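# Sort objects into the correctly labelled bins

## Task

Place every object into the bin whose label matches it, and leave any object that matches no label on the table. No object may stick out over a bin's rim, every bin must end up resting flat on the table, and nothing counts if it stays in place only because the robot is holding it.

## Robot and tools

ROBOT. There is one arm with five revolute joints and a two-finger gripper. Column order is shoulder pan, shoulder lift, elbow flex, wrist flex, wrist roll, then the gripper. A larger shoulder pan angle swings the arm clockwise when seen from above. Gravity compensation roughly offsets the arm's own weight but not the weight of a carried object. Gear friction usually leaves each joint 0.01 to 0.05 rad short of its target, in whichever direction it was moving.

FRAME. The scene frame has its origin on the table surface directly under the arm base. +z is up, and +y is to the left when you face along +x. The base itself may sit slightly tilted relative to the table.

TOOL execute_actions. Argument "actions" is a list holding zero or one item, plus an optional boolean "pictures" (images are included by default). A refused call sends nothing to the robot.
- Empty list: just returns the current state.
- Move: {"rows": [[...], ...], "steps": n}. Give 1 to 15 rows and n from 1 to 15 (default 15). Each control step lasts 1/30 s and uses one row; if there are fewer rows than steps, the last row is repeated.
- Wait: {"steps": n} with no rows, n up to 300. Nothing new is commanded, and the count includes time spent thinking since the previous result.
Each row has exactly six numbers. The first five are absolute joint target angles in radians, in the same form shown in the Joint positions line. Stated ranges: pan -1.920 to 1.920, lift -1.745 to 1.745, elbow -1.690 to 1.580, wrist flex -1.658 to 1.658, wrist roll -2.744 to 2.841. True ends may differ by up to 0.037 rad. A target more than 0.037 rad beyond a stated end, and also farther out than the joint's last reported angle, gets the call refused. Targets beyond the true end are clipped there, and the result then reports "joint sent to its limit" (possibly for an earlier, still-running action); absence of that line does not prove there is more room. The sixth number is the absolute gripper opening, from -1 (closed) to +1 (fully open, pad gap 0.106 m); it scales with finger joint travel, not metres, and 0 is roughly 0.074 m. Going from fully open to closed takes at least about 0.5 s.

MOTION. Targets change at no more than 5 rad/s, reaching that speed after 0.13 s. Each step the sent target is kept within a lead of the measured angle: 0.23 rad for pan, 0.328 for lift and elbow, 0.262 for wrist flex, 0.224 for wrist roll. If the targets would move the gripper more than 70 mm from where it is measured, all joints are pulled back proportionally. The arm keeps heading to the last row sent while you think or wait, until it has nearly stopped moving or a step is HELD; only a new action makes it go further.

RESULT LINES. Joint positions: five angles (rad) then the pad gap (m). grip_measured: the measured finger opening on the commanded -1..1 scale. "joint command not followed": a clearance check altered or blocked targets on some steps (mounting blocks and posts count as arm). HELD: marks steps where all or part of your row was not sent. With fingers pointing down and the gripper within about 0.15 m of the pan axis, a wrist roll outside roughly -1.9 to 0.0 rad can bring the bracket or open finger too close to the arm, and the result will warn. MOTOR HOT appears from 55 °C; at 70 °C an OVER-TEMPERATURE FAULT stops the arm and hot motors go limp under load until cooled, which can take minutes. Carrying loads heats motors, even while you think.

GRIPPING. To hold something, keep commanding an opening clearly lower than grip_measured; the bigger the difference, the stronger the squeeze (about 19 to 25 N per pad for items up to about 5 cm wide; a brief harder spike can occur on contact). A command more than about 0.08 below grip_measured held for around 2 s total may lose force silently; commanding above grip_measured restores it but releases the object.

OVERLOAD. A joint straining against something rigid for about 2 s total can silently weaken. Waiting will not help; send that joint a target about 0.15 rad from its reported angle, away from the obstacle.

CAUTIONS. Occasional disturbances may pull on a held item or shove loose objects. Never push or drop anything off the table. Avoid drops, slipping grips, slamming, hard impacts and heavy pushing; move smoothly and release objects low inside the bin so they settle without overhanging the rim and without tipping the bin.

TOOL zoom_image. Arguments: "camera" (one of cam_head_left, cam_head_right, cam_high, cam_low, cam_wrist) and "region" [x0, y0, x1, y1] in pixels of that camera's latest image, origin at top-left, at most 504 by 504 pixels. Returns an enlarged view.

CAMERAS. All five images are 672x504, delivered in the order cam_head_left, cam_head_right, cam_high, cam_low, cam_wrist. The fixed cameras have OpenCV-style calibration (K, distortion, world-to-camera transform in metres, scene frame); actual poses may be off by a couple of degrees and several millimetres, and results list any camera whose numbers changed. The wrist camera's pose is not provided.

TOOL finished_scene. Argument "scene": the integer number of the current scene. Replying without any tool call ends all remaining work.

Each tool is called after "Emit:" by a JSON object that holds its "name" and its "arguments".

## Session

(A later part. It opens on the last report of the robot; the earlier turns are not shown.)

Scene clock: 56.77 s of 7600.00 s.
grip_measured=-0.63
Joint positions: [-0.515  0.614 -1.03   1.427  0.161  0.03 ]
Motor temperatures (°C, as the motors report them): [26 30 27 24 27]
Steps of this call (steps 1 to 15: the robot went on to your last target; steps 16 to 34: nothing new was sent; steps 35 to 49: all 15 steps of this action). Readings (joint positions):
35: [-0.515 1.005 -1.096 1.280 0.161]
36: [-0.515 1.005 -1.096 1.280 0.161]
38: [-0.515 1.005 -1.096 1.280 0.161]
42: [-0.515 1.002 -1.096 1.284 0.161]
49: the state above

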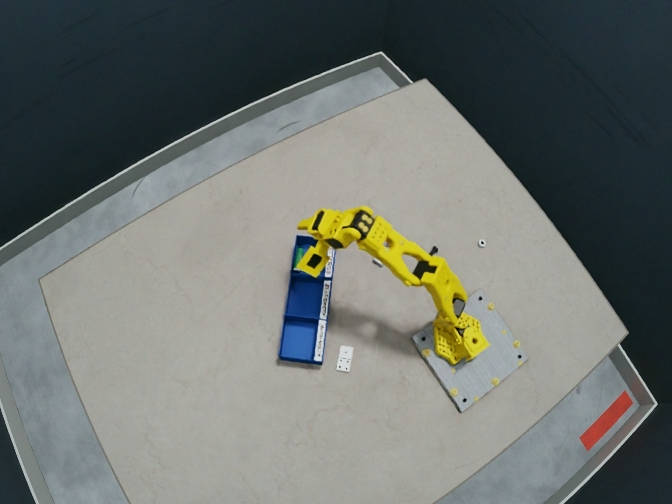

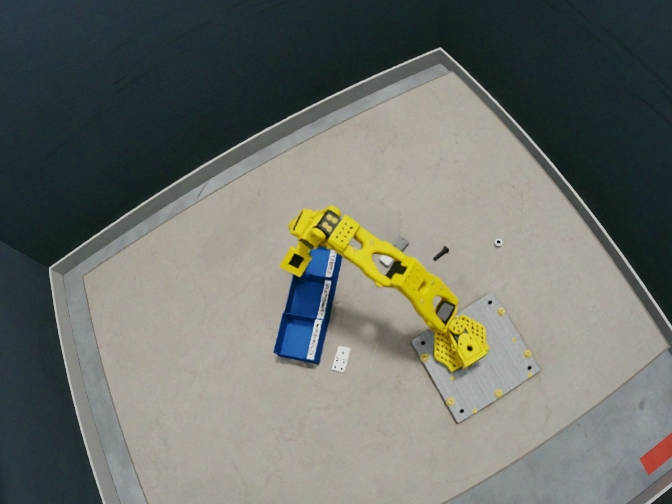

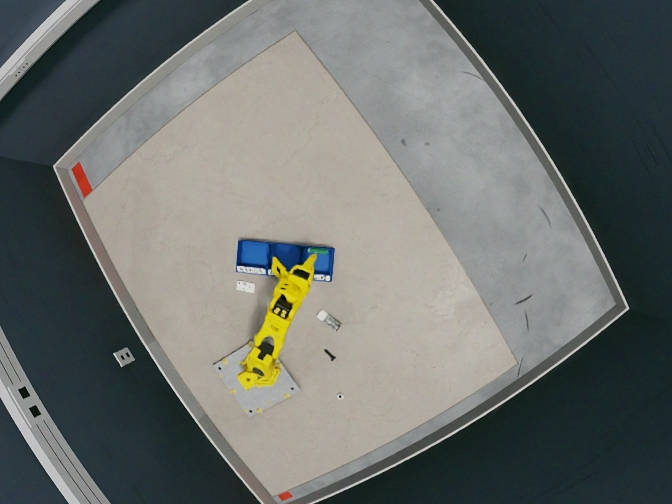

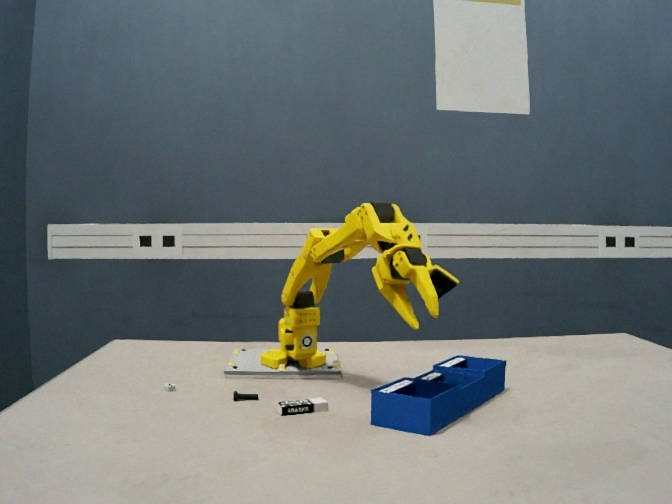

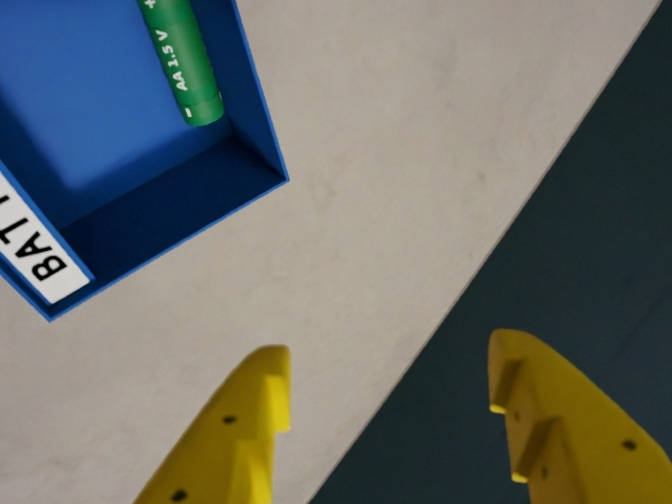

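Emit:
{"name": "execute_actions", "arguments": {"actions": [{"rows":[[-0.52,0.4,-0.7,1.6,0.12,-0.3],[-0.52,0.3,-0.5,1.6,0.12,-0.3],[-0.52,0.25,-0.4,1.6,0.12,-0.3],[-0.45,0.25,-0.3,1.6,0.12,-0.3],[-0.38,0.25,-0.25,1.6,0.12,-0.3],[-0.3,0.25,-0.25,1.6,0.12,-0.3],[-0.24,0.25,-0.25,1.6,0.12,-0.3],[-0.18,0.26,-0.22,1.6,0.12,-0.3],[-0.11,0.28,-0.2,1.57,0.12,-0.3]]}]}}

Scene clock: 60.40 s of 7600.00 s.
grip_measured=-0.31
Joint positions: [-0.131  0.285 -0.246  1.577  0.128  0.053]
Motor temperatures (°C, as the motors report them): [26 30 27 24 27]
Steps of this call (steps 1 to 30: the robot went on to your last target; steps 31 to 94: nothing new was sent; steps 95 to 109: all 15 steps of this action). Readings (joint positions):
95: [-0.515 0.561 -1.019 1.442 0.161]
96: [-0.515 0.551 -1.007 1.453 0.155]
98: [-0.515 0.469 -0.911 1.519 0.138]
102: [-0.396 0.289 -0.622 1.580 0.132]
109: the state above

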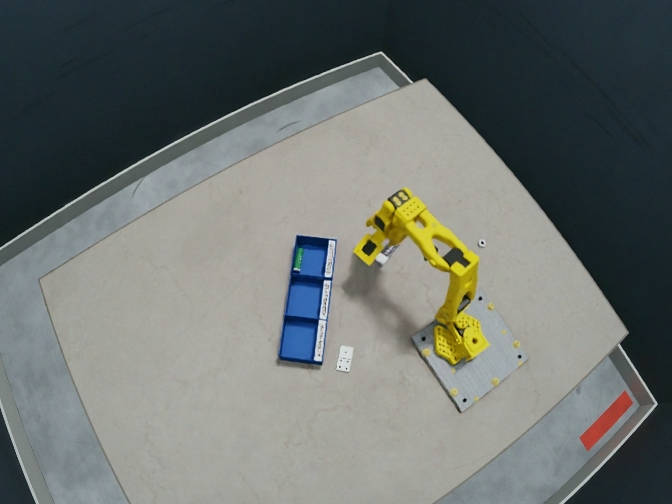

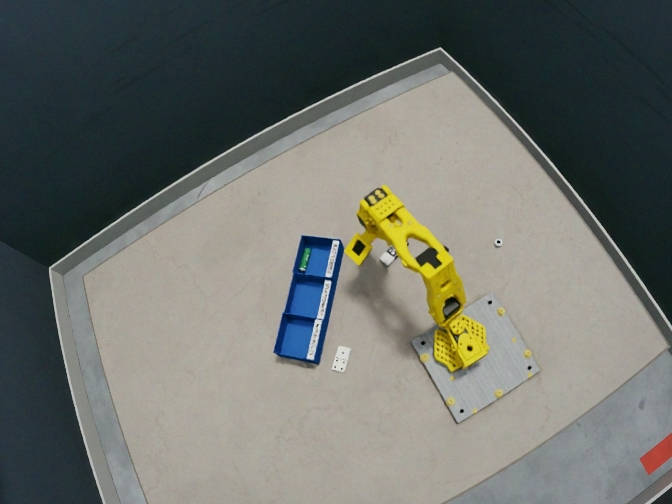

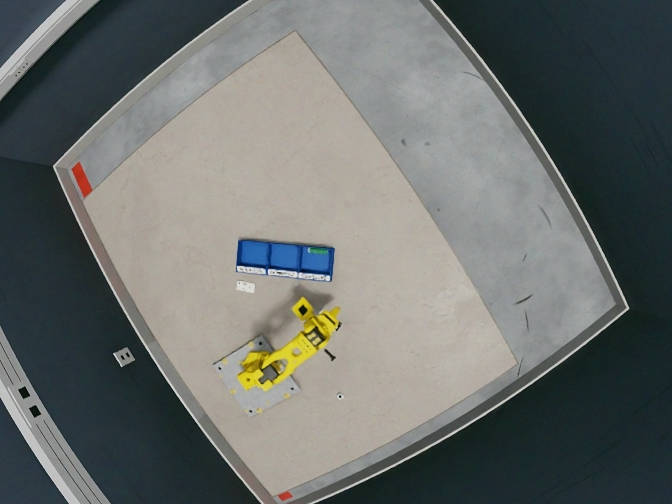

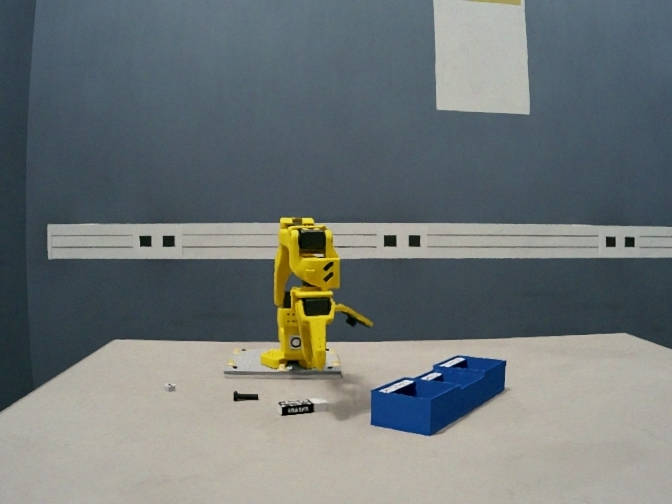

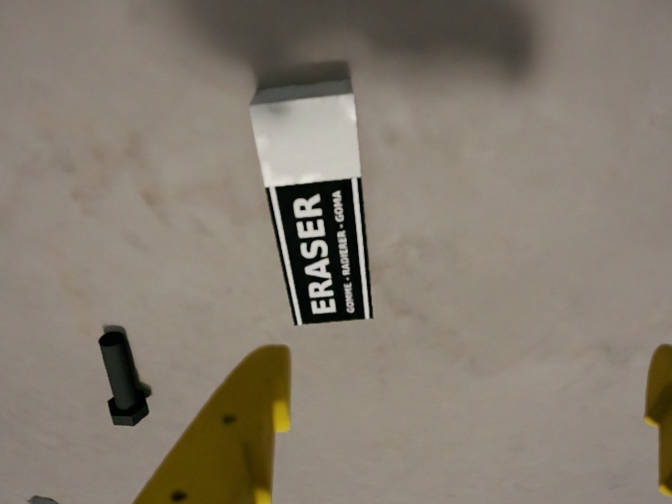

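Emit:
{"name": "execute_actions", "arguments": {"actions": [{"rows":[[-0.14,0.33,-0.12,1.45,0.2,-0.3],[-0.16,0.36,-0.08,1.4,0.27,-0.3]]}]}}

Scene clock: 64.43 s of 7600.00 s.
grip_measured=-0.31
Joint positions: [-0.154  0.344 -0.098  1.409  0.262  0.053]
Motor temperatures (°C, as the motors report them): [26 30 27 24 27]
Steps of this call (steps 1 to 30: the robot went on to your last target; steps 31 to 100: nothing new was sent; then 0.20 s passed at rest; steps 101 to 115: all 15 steps of this action). Readings (joint positions):
101: [-0.116 0.285 -0.217 1.576 0.128]
102: [-0.120 0.288 -0.206 1.565 0.135]
104: [-0.139 0.320 -0.149 1.494 0.194]
108: [-0.153 0.344 -0.098 1.416 0.254]
115: the state above

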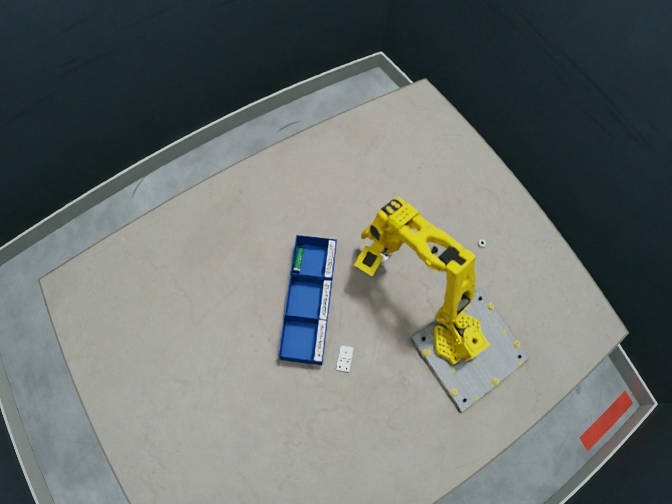

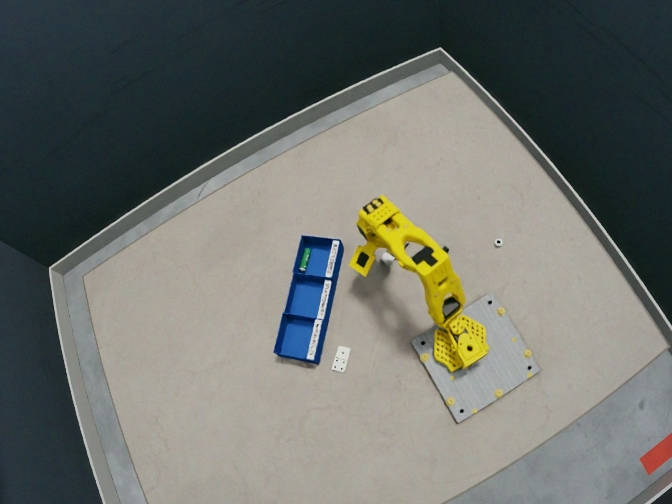

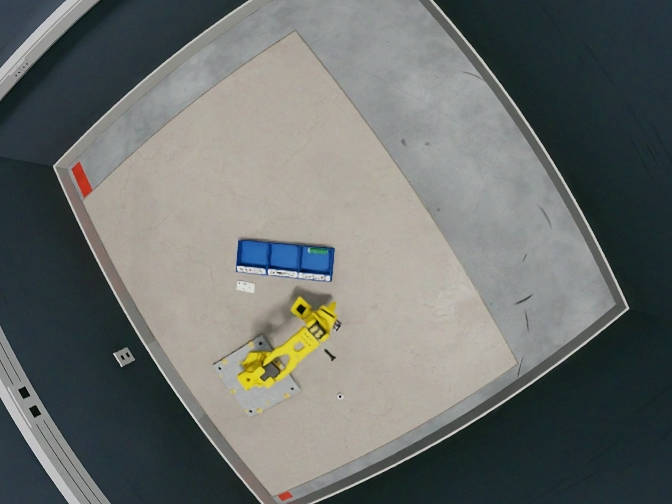

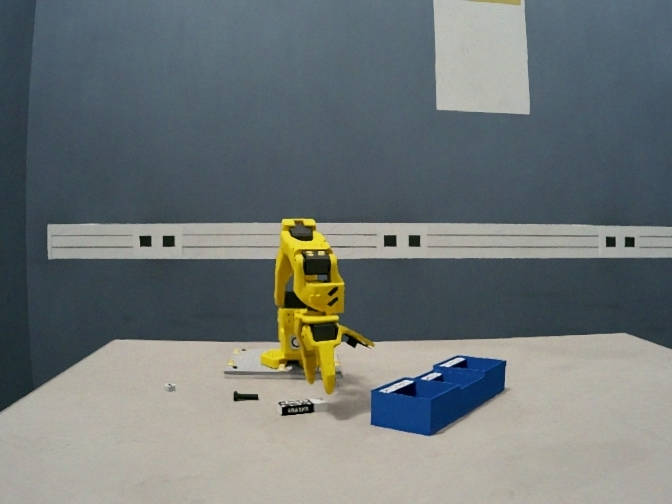

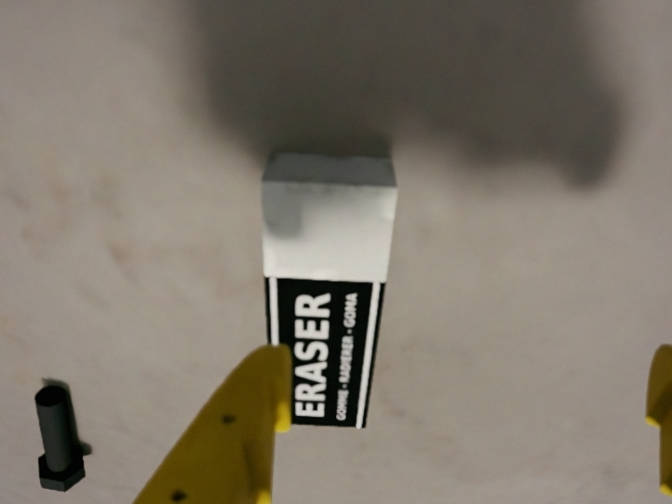

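Emit:
{"name": "execute_actions", "arguments": {"actions": [{"rows":[[-0.11,0.36,-0.08,1.46,0.27,-0.3],[-0.07,0.36,-0.06,1.5,0.27,-0.3]]}]}}

Scene clock: 66.53 s of 7600.00 s.
grip_measured=-0.31
Joint positions: [-0.076  0.344 -0.078  1.491  0.262  0.053]
Motor temperatures (°C, as the motors report them): [26 30 27 24 27]
Steps of this call (steps 1 to 15: the robot went on to your last target; steps 16 to 48: nothing new was sent; steps 49 to 63: all 15 steps of this action). Readings (joint positions):
49: [-0.154 0.344 -0.098 1.409 0.262]
50: [-0.148 0.344 -0.097 1.413 0.262]
52: [-0.111 0.344 -0.085 1.455 0.262]
56: [-0.077 0.344 -0.078 1.488 0.262]
63: the state above

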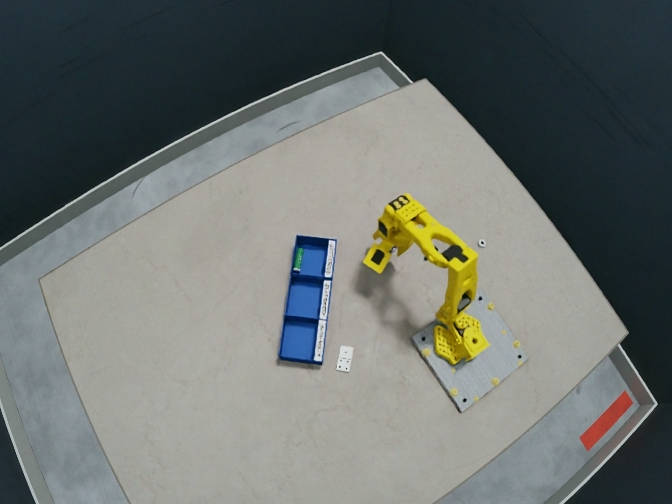

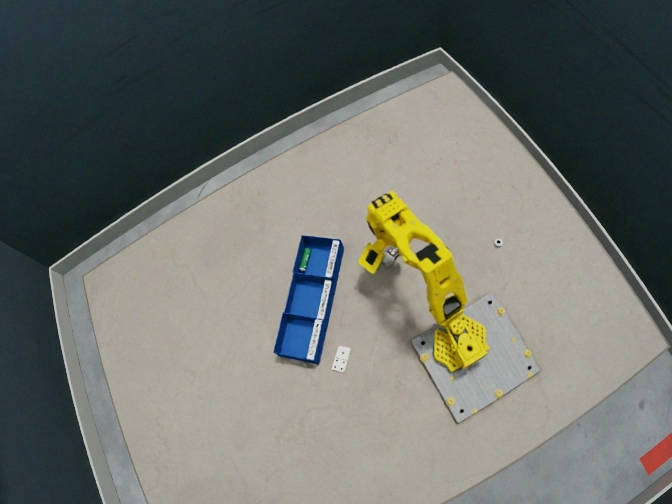

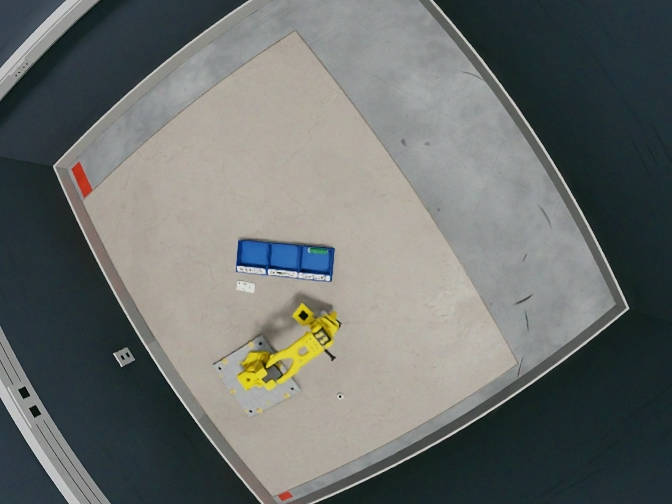

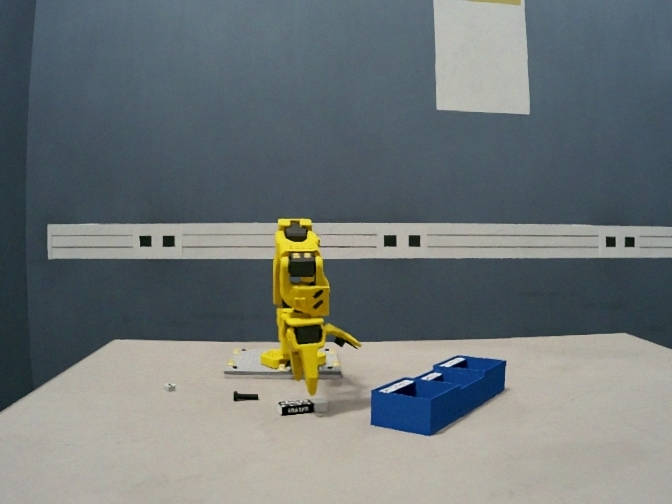

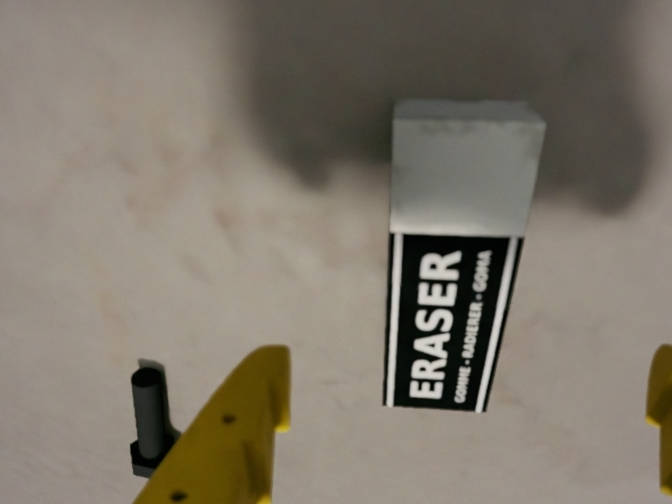

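Emit:
{"name": "execute_actions", "arguments": {"actions": [{"rows":[[-0.05,0.42,-0.06,1.46,0.27,-0.3],[-0.05,0.42,-0.06,1.46,0.27,-0.3],[-0.05,0.48,-0.06,1.42,0.27,-0.3]]}]}}

Scene clock: 68.13 s of 7600.00 s.
grip_measured=-0.31
Joint positions: [-0.054  0.464 -0.077  1.429  0.262  0.053]
Motor temperatures (°C, as the motors report them): [26 30 27 24 27]
Steps of this call (steps 1 to 15: the robot went on to your last target; steps 16 to 33: nothing new was sent; steps 34 to 48: all 15 steps of this action). Readings (joint positions):
34: [-0.074 0.346 -0.078 1.491 0.262]
35: [-0.070 0.355 -0.078 1.488 0.262]
37: [-0.061 0.401 -0.078 1.467 0.262]
41: [-0.054 0.462 -0.077 1.432 0.262]
48: the state above

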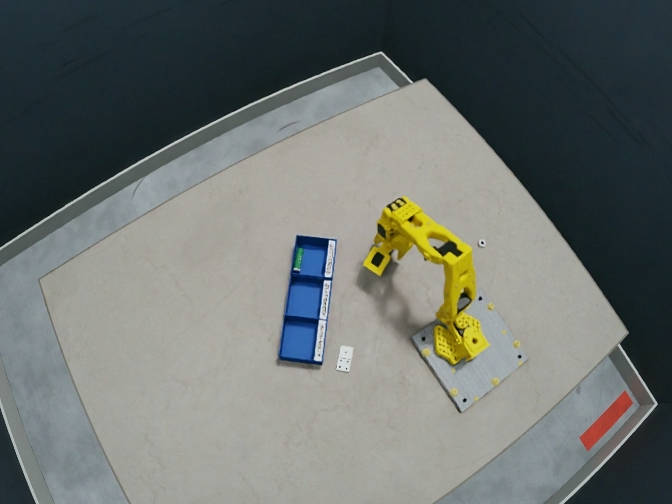

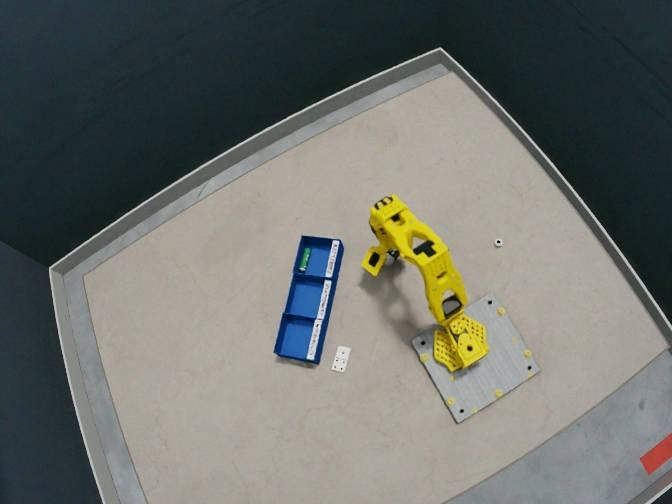

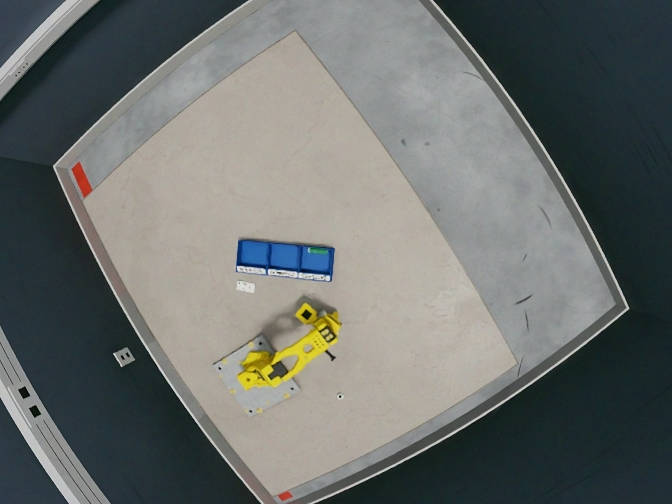

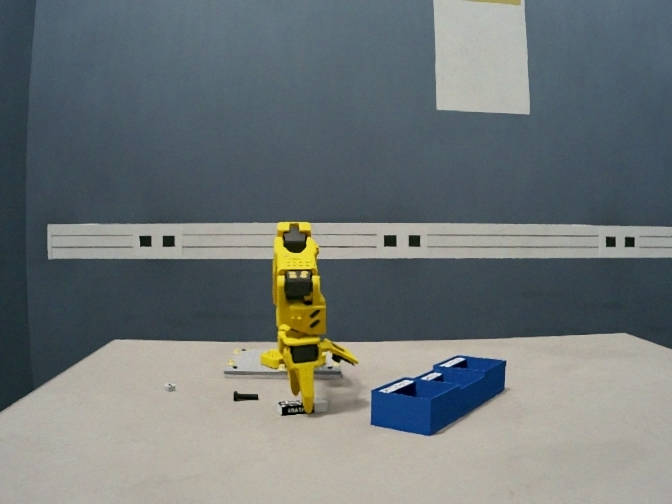

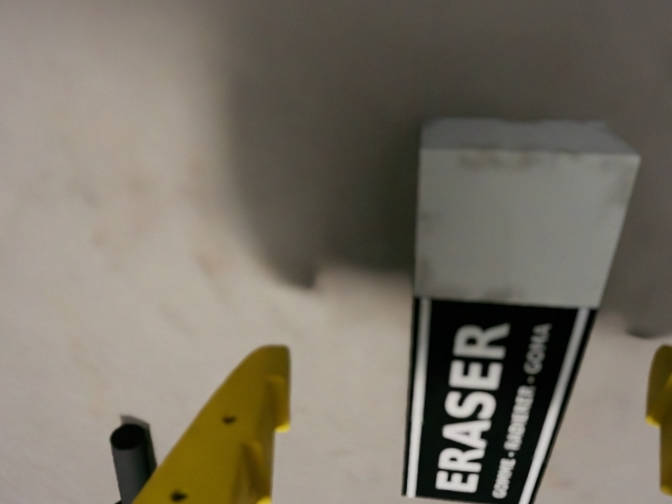

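Emit:
{"name": "execute_actions", "arguments": {"actions": [{"rows":[[-0.05,0.5,-0.06,1.37,0.27,-0.3],[-0.05,0.52,-0.06,1.33,0.27,-0.3],[-0.05,0.53,-0.06,1.33,0.27,-0.3],[-0.05,0.53,-0.06,1.33,0.27,-0.3],[-0.05,0.53,-0.06,1.33,0.27,-0.3],[-0.05,0.53,-0.06,1.33,0.27,-0.3],[-0.05,0.53,-0.06,1.33,0.27,-0.4],[-0.05,0.53,-0.06,1.33,0.27,-0.5],[-0.05,0.53,-0.06,1.33,0.27,-0.6],[-0.05,0.53,-0.06,1.33,0.27,-0.68],[-0.05,0.53,-0.06,1.33,0.27,-0.74],[-0.05,0.53,-0.06,1.33,0.27,-0.79]]}]}}

Scene clock: 70.50 s of 7600.00 s.
grip_measured=-0.71
Joint positions: [-0.054  0.496 -0.082  1.329  0.262  0.024]
Motor temperatures (°C, as the motors report them): [26 30 27 24 27]
Steps of this call (steps 1 to 15: the robot went on to your last target; steps 16 to 56: nothing new was sent; steps 57 to 71: all 15 steps of this action). Readings (joint positions):
57: [-0.054 0.464 -0.077 1.427 0.262]
58: [-0.054 0.472 -0.077 1.416 0.262]
60: [-0.054 0.493 -0.077 1.373 0.262]
64: [-0.054 0.495 -0.077 1.346 0.262]
71: the state above

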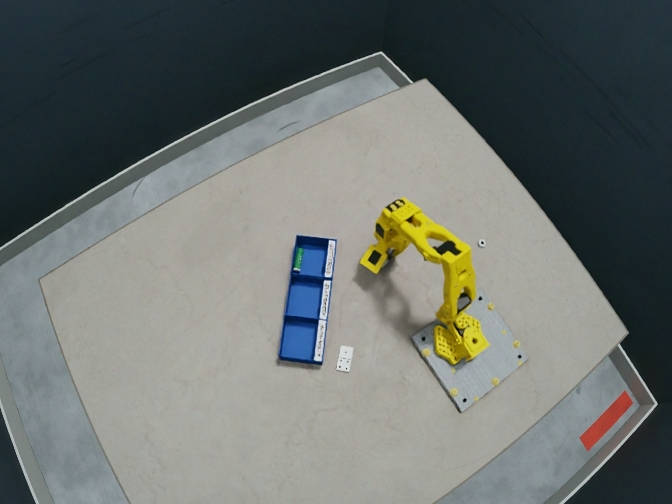

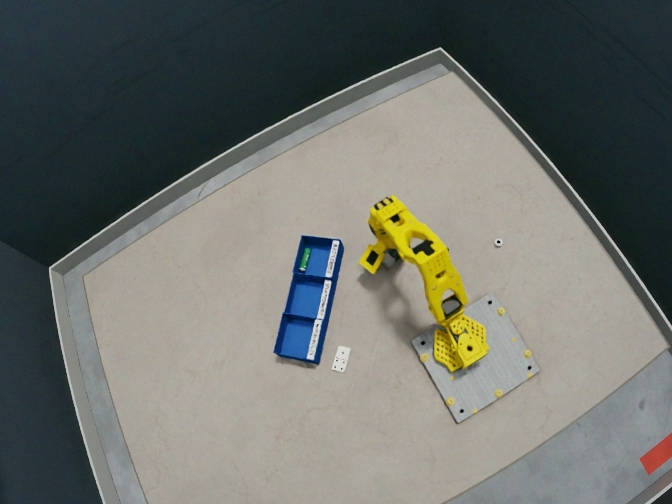

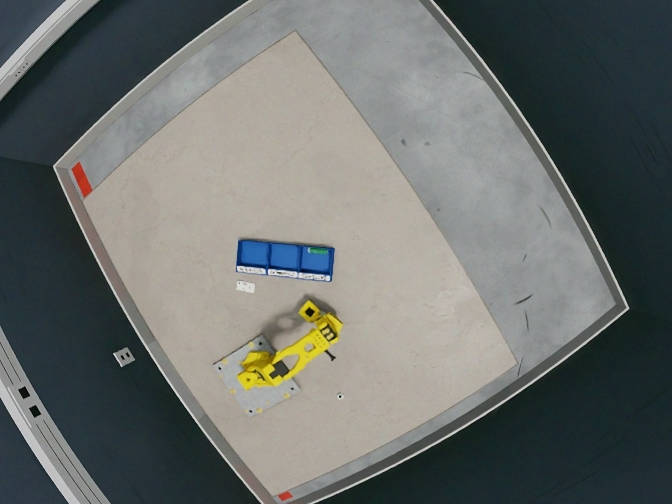

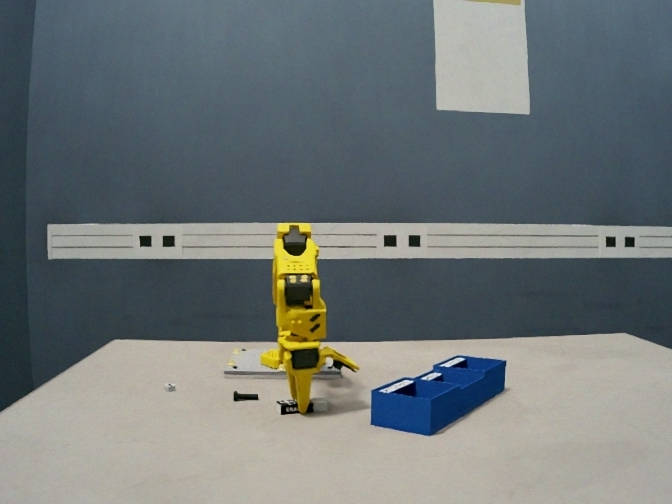

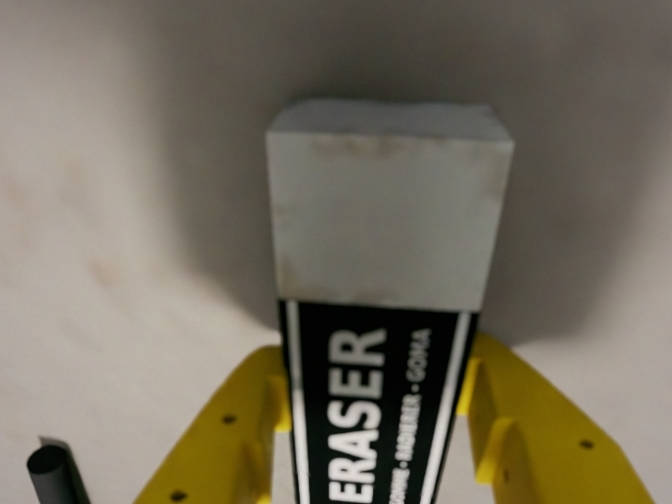

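Emit:
{"name": "execute_actions", "arguments": {"actions": [{"rows":[[-0.05,0.42,-0.1,1.36,0.27,-0.78],[-0.05,0.32,-0.25,1.45,0.25,-0.78],[-0.05,0.27,-0.4,1.55,0.2,-0.78],[-0.05,0.25,-0.55,1.6,0.15,-0.78],[-0.05,0.25,-0.65,1.6,0.1,-0.78],[-0.12,0.25,-0.7,1.6,0.05,-0.78],[-0.2,0.27,-0.75,1.6,0.03,-0.78],[-0.28,0.3,-0.78,1.6,0.03,-0.78],[-0.36,0.32,-0.8,1.6,0.03,-0.78],[-0.44,0.35,-0.82,1.6,0.03,-0.78],[-0.52,0.37,-0.85,1.6,0.03,-0.78],[-0.6,0.4,-0.87,1.58,0.03,-0.78],[-0.68,0.42,-0.9,1.56,0.03,-0.78],[-0.77,0.45,-0.92,1.54,0.03,-0.78]]}]}}

Emit:
{"name": "execute_actions", "arguments": {"actions": [{"rows":[[-0.77,0.52,-0.96,1.5,0.03,-0.78],[-0.77,0.6,-1.0,1.45,0.03,-0.78],[-0.77,0.68,-1.04,1.4,0.03,-0.78]]}]}}

Emit:
{"name": "zoom_image", "arguments": {"camera": "cam_high", "region": [230, 220, 350, 310]}}

Scene clock: 73.70 s of 7600.00 s.
grip_measured=-0.72
Joint positions: [-0.424  0.393 -0.809  1.567  0.046  0.023]
Motor temperatures (°C, as the motors report them): [26 30 27 24 27]
Steps of this call (steps 1 to 15: the robot went on to your last target; steps 16 to 81: nothing new was sent; steps 82 to 96: all 15 steps of this action). Readings (joint positions):
82: [-0.054 0.496 -0.082 1.329 0.262]
83: [-0.054 0.493 -0.086 1.335 0.262]
85: [-0.054 0.453 -0.140 1.398 0.248]
89: [-0.082 0.327 -0.378 1.536 0.130]
96: the state above

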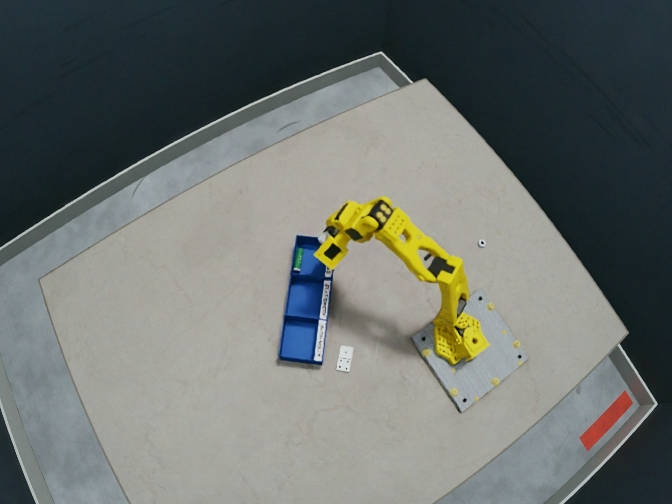

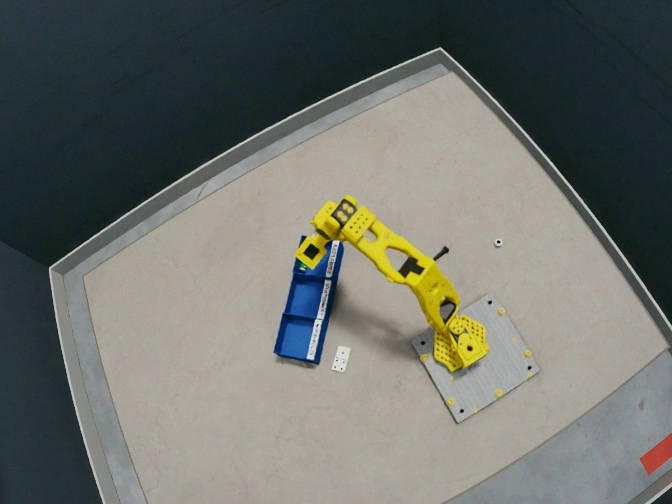

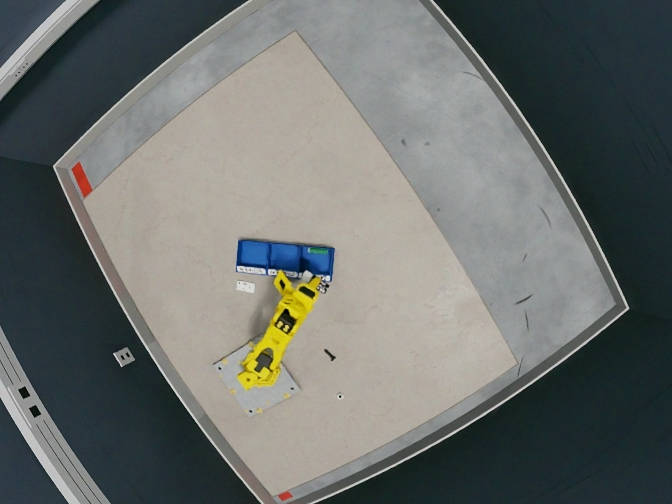

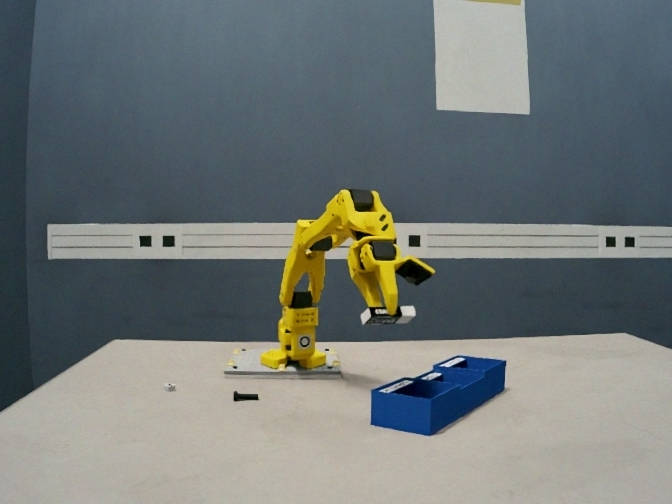

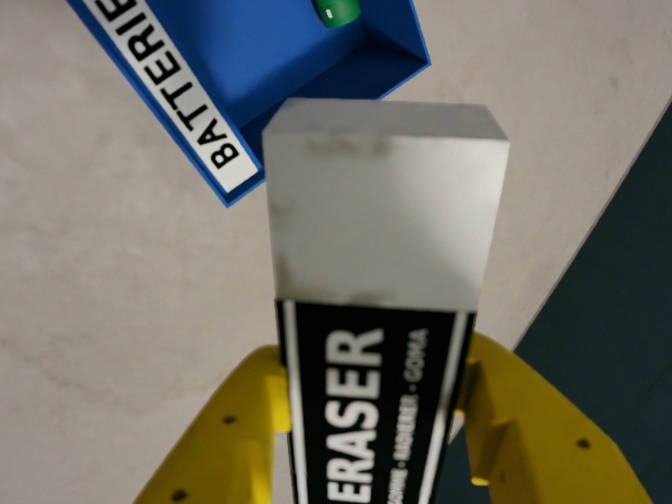

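Scene clock: 74.20 s of 7600.00 s.
grip_measured=-0.72
Joint positions: [-0.766  0.666 -1.019  1.41   0.038  0.023]
Motor temperatures (°C, as the motors report them): [26 30 27 24 27]
Steps of this call (steps 1 to 15: all 15 steps of this action). Readings (joint positions):
1: [-0.479 0.412 -0.847 1.559 0.043]
2: [-0.535 0.433 -0.879 1.545 0.041]
4: [-0.639 0.516 -0.948 1.488 0.040]
8: [-0.757 0.656 -1.008 1.418 0.038]
15: the state above

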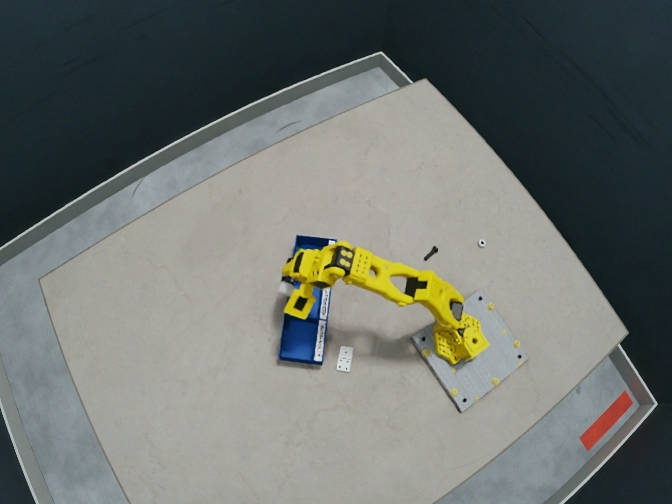

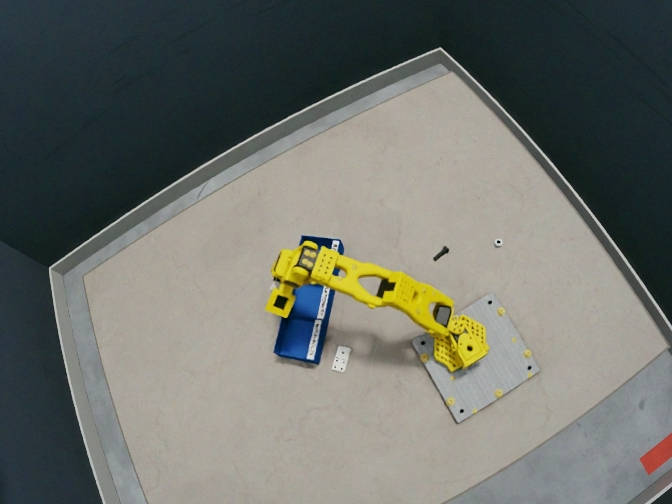

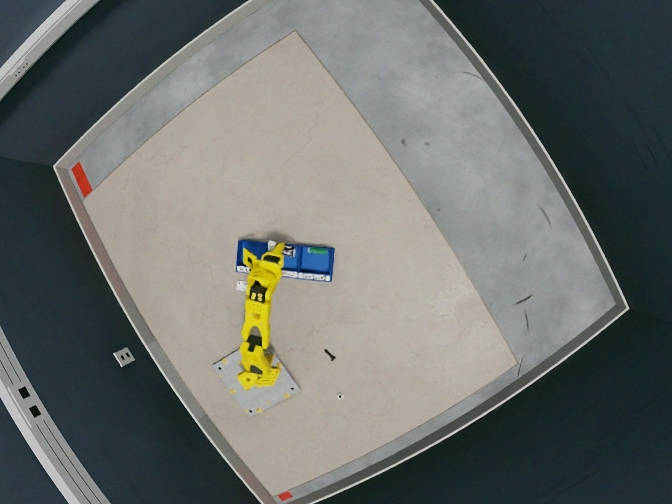

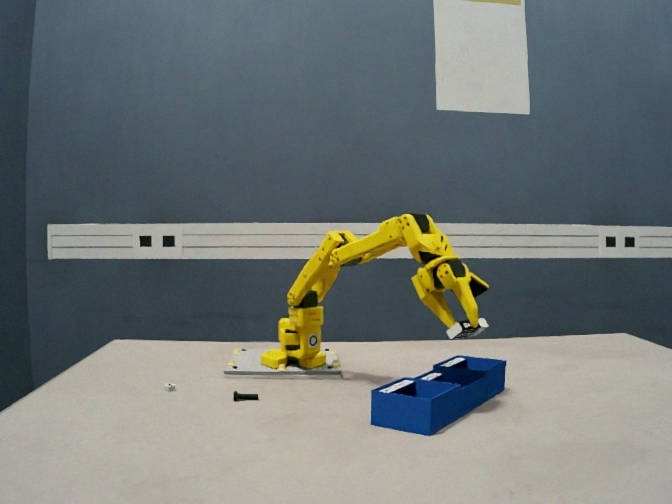

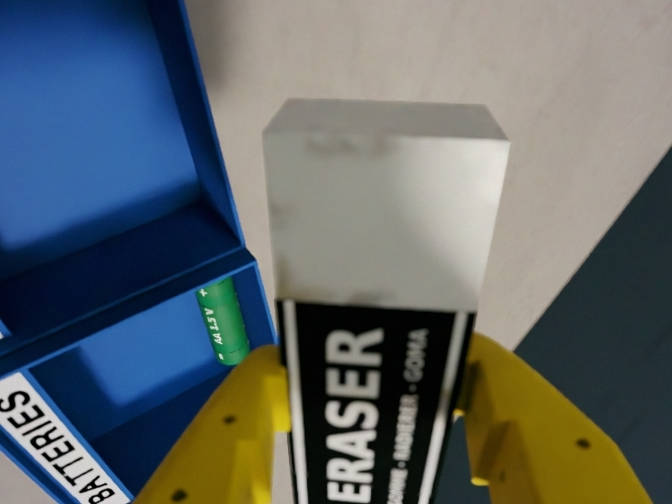

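Region (230, 220, 350, 310) of cam_high's 672x504 image, scaled by 4.200, with more detail than that image has; it fills the top 378 rows of this view, and the rest is white.

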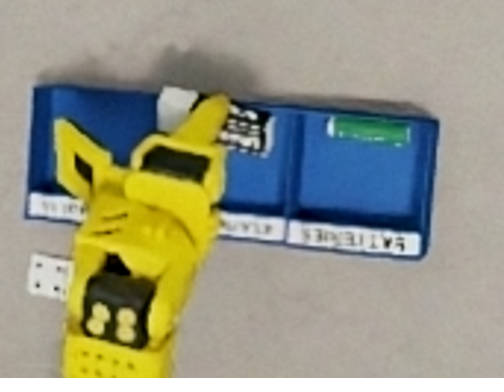

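Emit:
{"name": "execute_actions", "arguments": {"actions": [{"rows":[[-0.77,0.7,-1.04,1.45,0.09,-0.78],[-0.77,0.73,-1.04,1.49,0.15,-0.78],[-0.77,0.76,-1.04,1.49,0.15,-0.78]]}]}}

Emit:
{"name": "zoom_image", "arguments": {"camera": "cam_high", "region": [230, 220, 350, 310]}}

Emit:
{"name": "zoom_image", "arguments": {"camera": "cam_low", "region": [350, 280, 530, 440]}}

Scene clock: 78.80 s of 7600.00 s.
grip_measured=-0.72
Joint positions: [-0.766  0.745 -1.025  1.482  0.141  0.023]
Motor temperatures (°C, as the motors report them): [26 30 27 24 27]
Steps of this call (steps 1 to 15: the robot went on to your last target; steps 16 to 90: nothing new was sent; then 1.10 s passed at rest; steps 91 to 105: all 15 steps of this action). Readings (joint positions):
91: [-0.766 0.666 -1.019 1.410 0.038]
92: [-0.766 0.673 -1.020 1.415 0.044]
94: [-0.766 0.708 -1.025 1.452 0.095]
98: [-0.766 0.745 -1.025 1.481 0.136]
105: the state above

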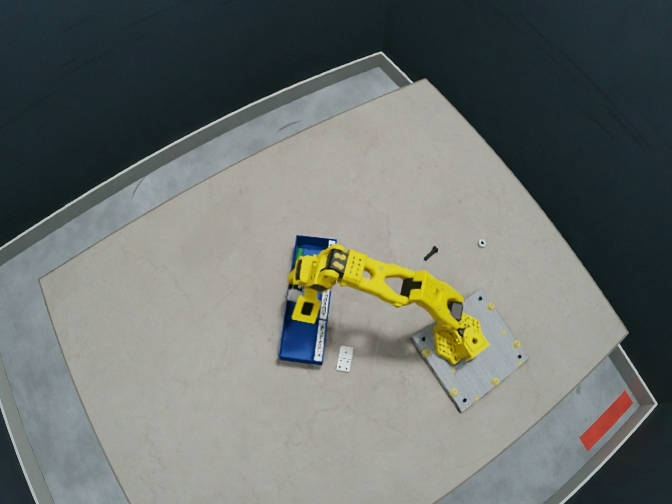

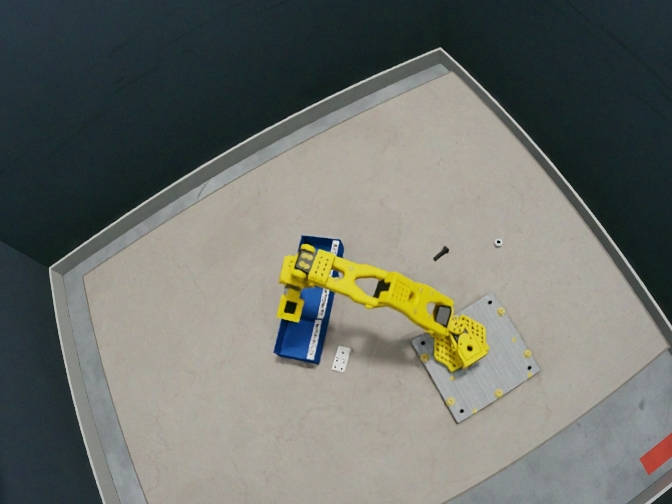

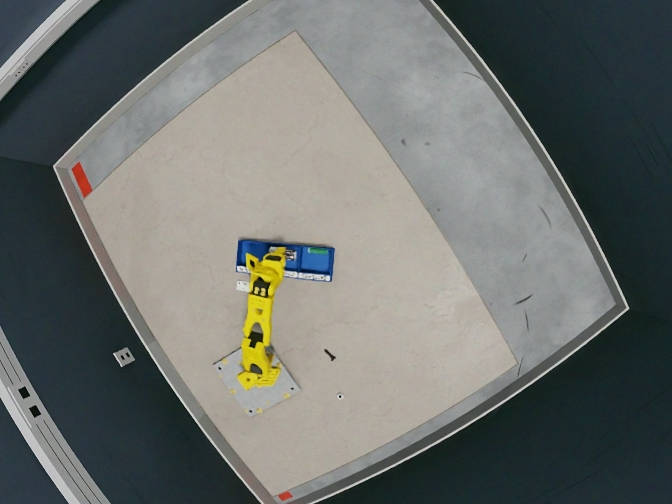

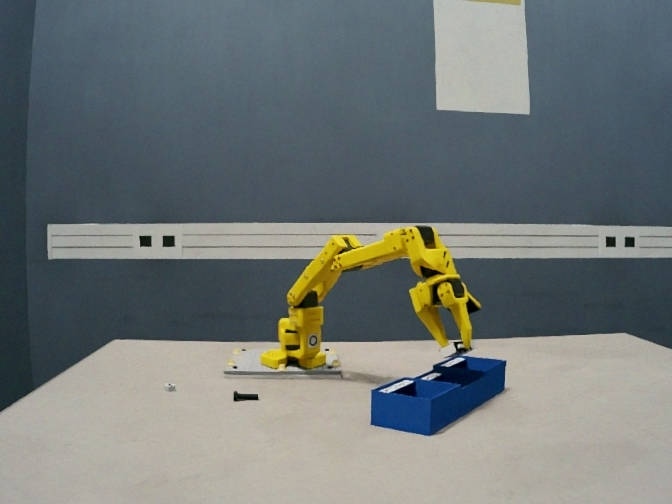

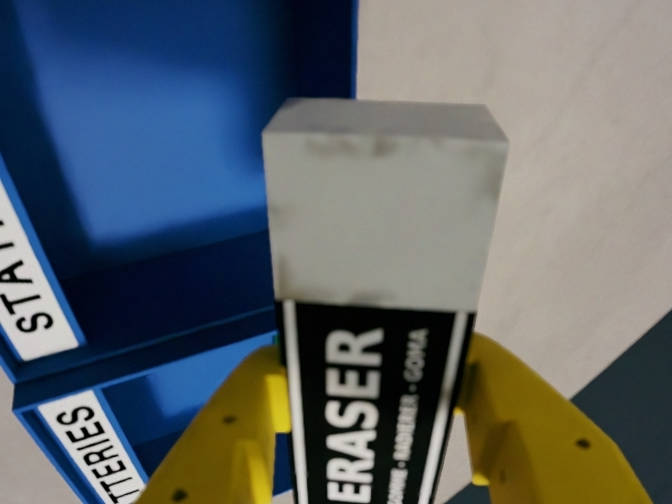

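Region (230, 220, 350, 310) of cam_high's 672x504 image, scaled by 4.200, with more detail than that image has; it fills the top 378 rows of this view, and the rest is white.

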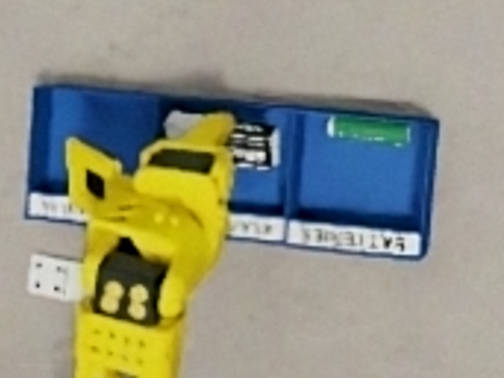

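Region (350, 280, 530, 440) of cam_low's 672x504 image, scaled by 2.800, with more detail than that image has.

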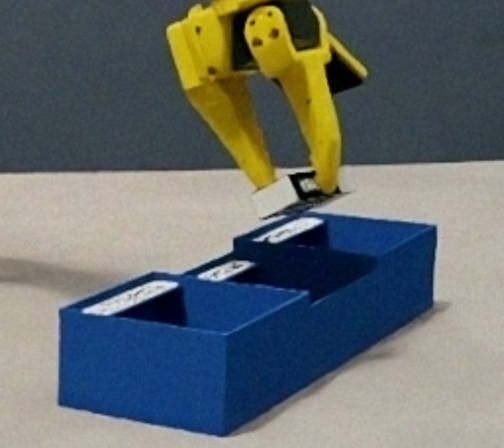

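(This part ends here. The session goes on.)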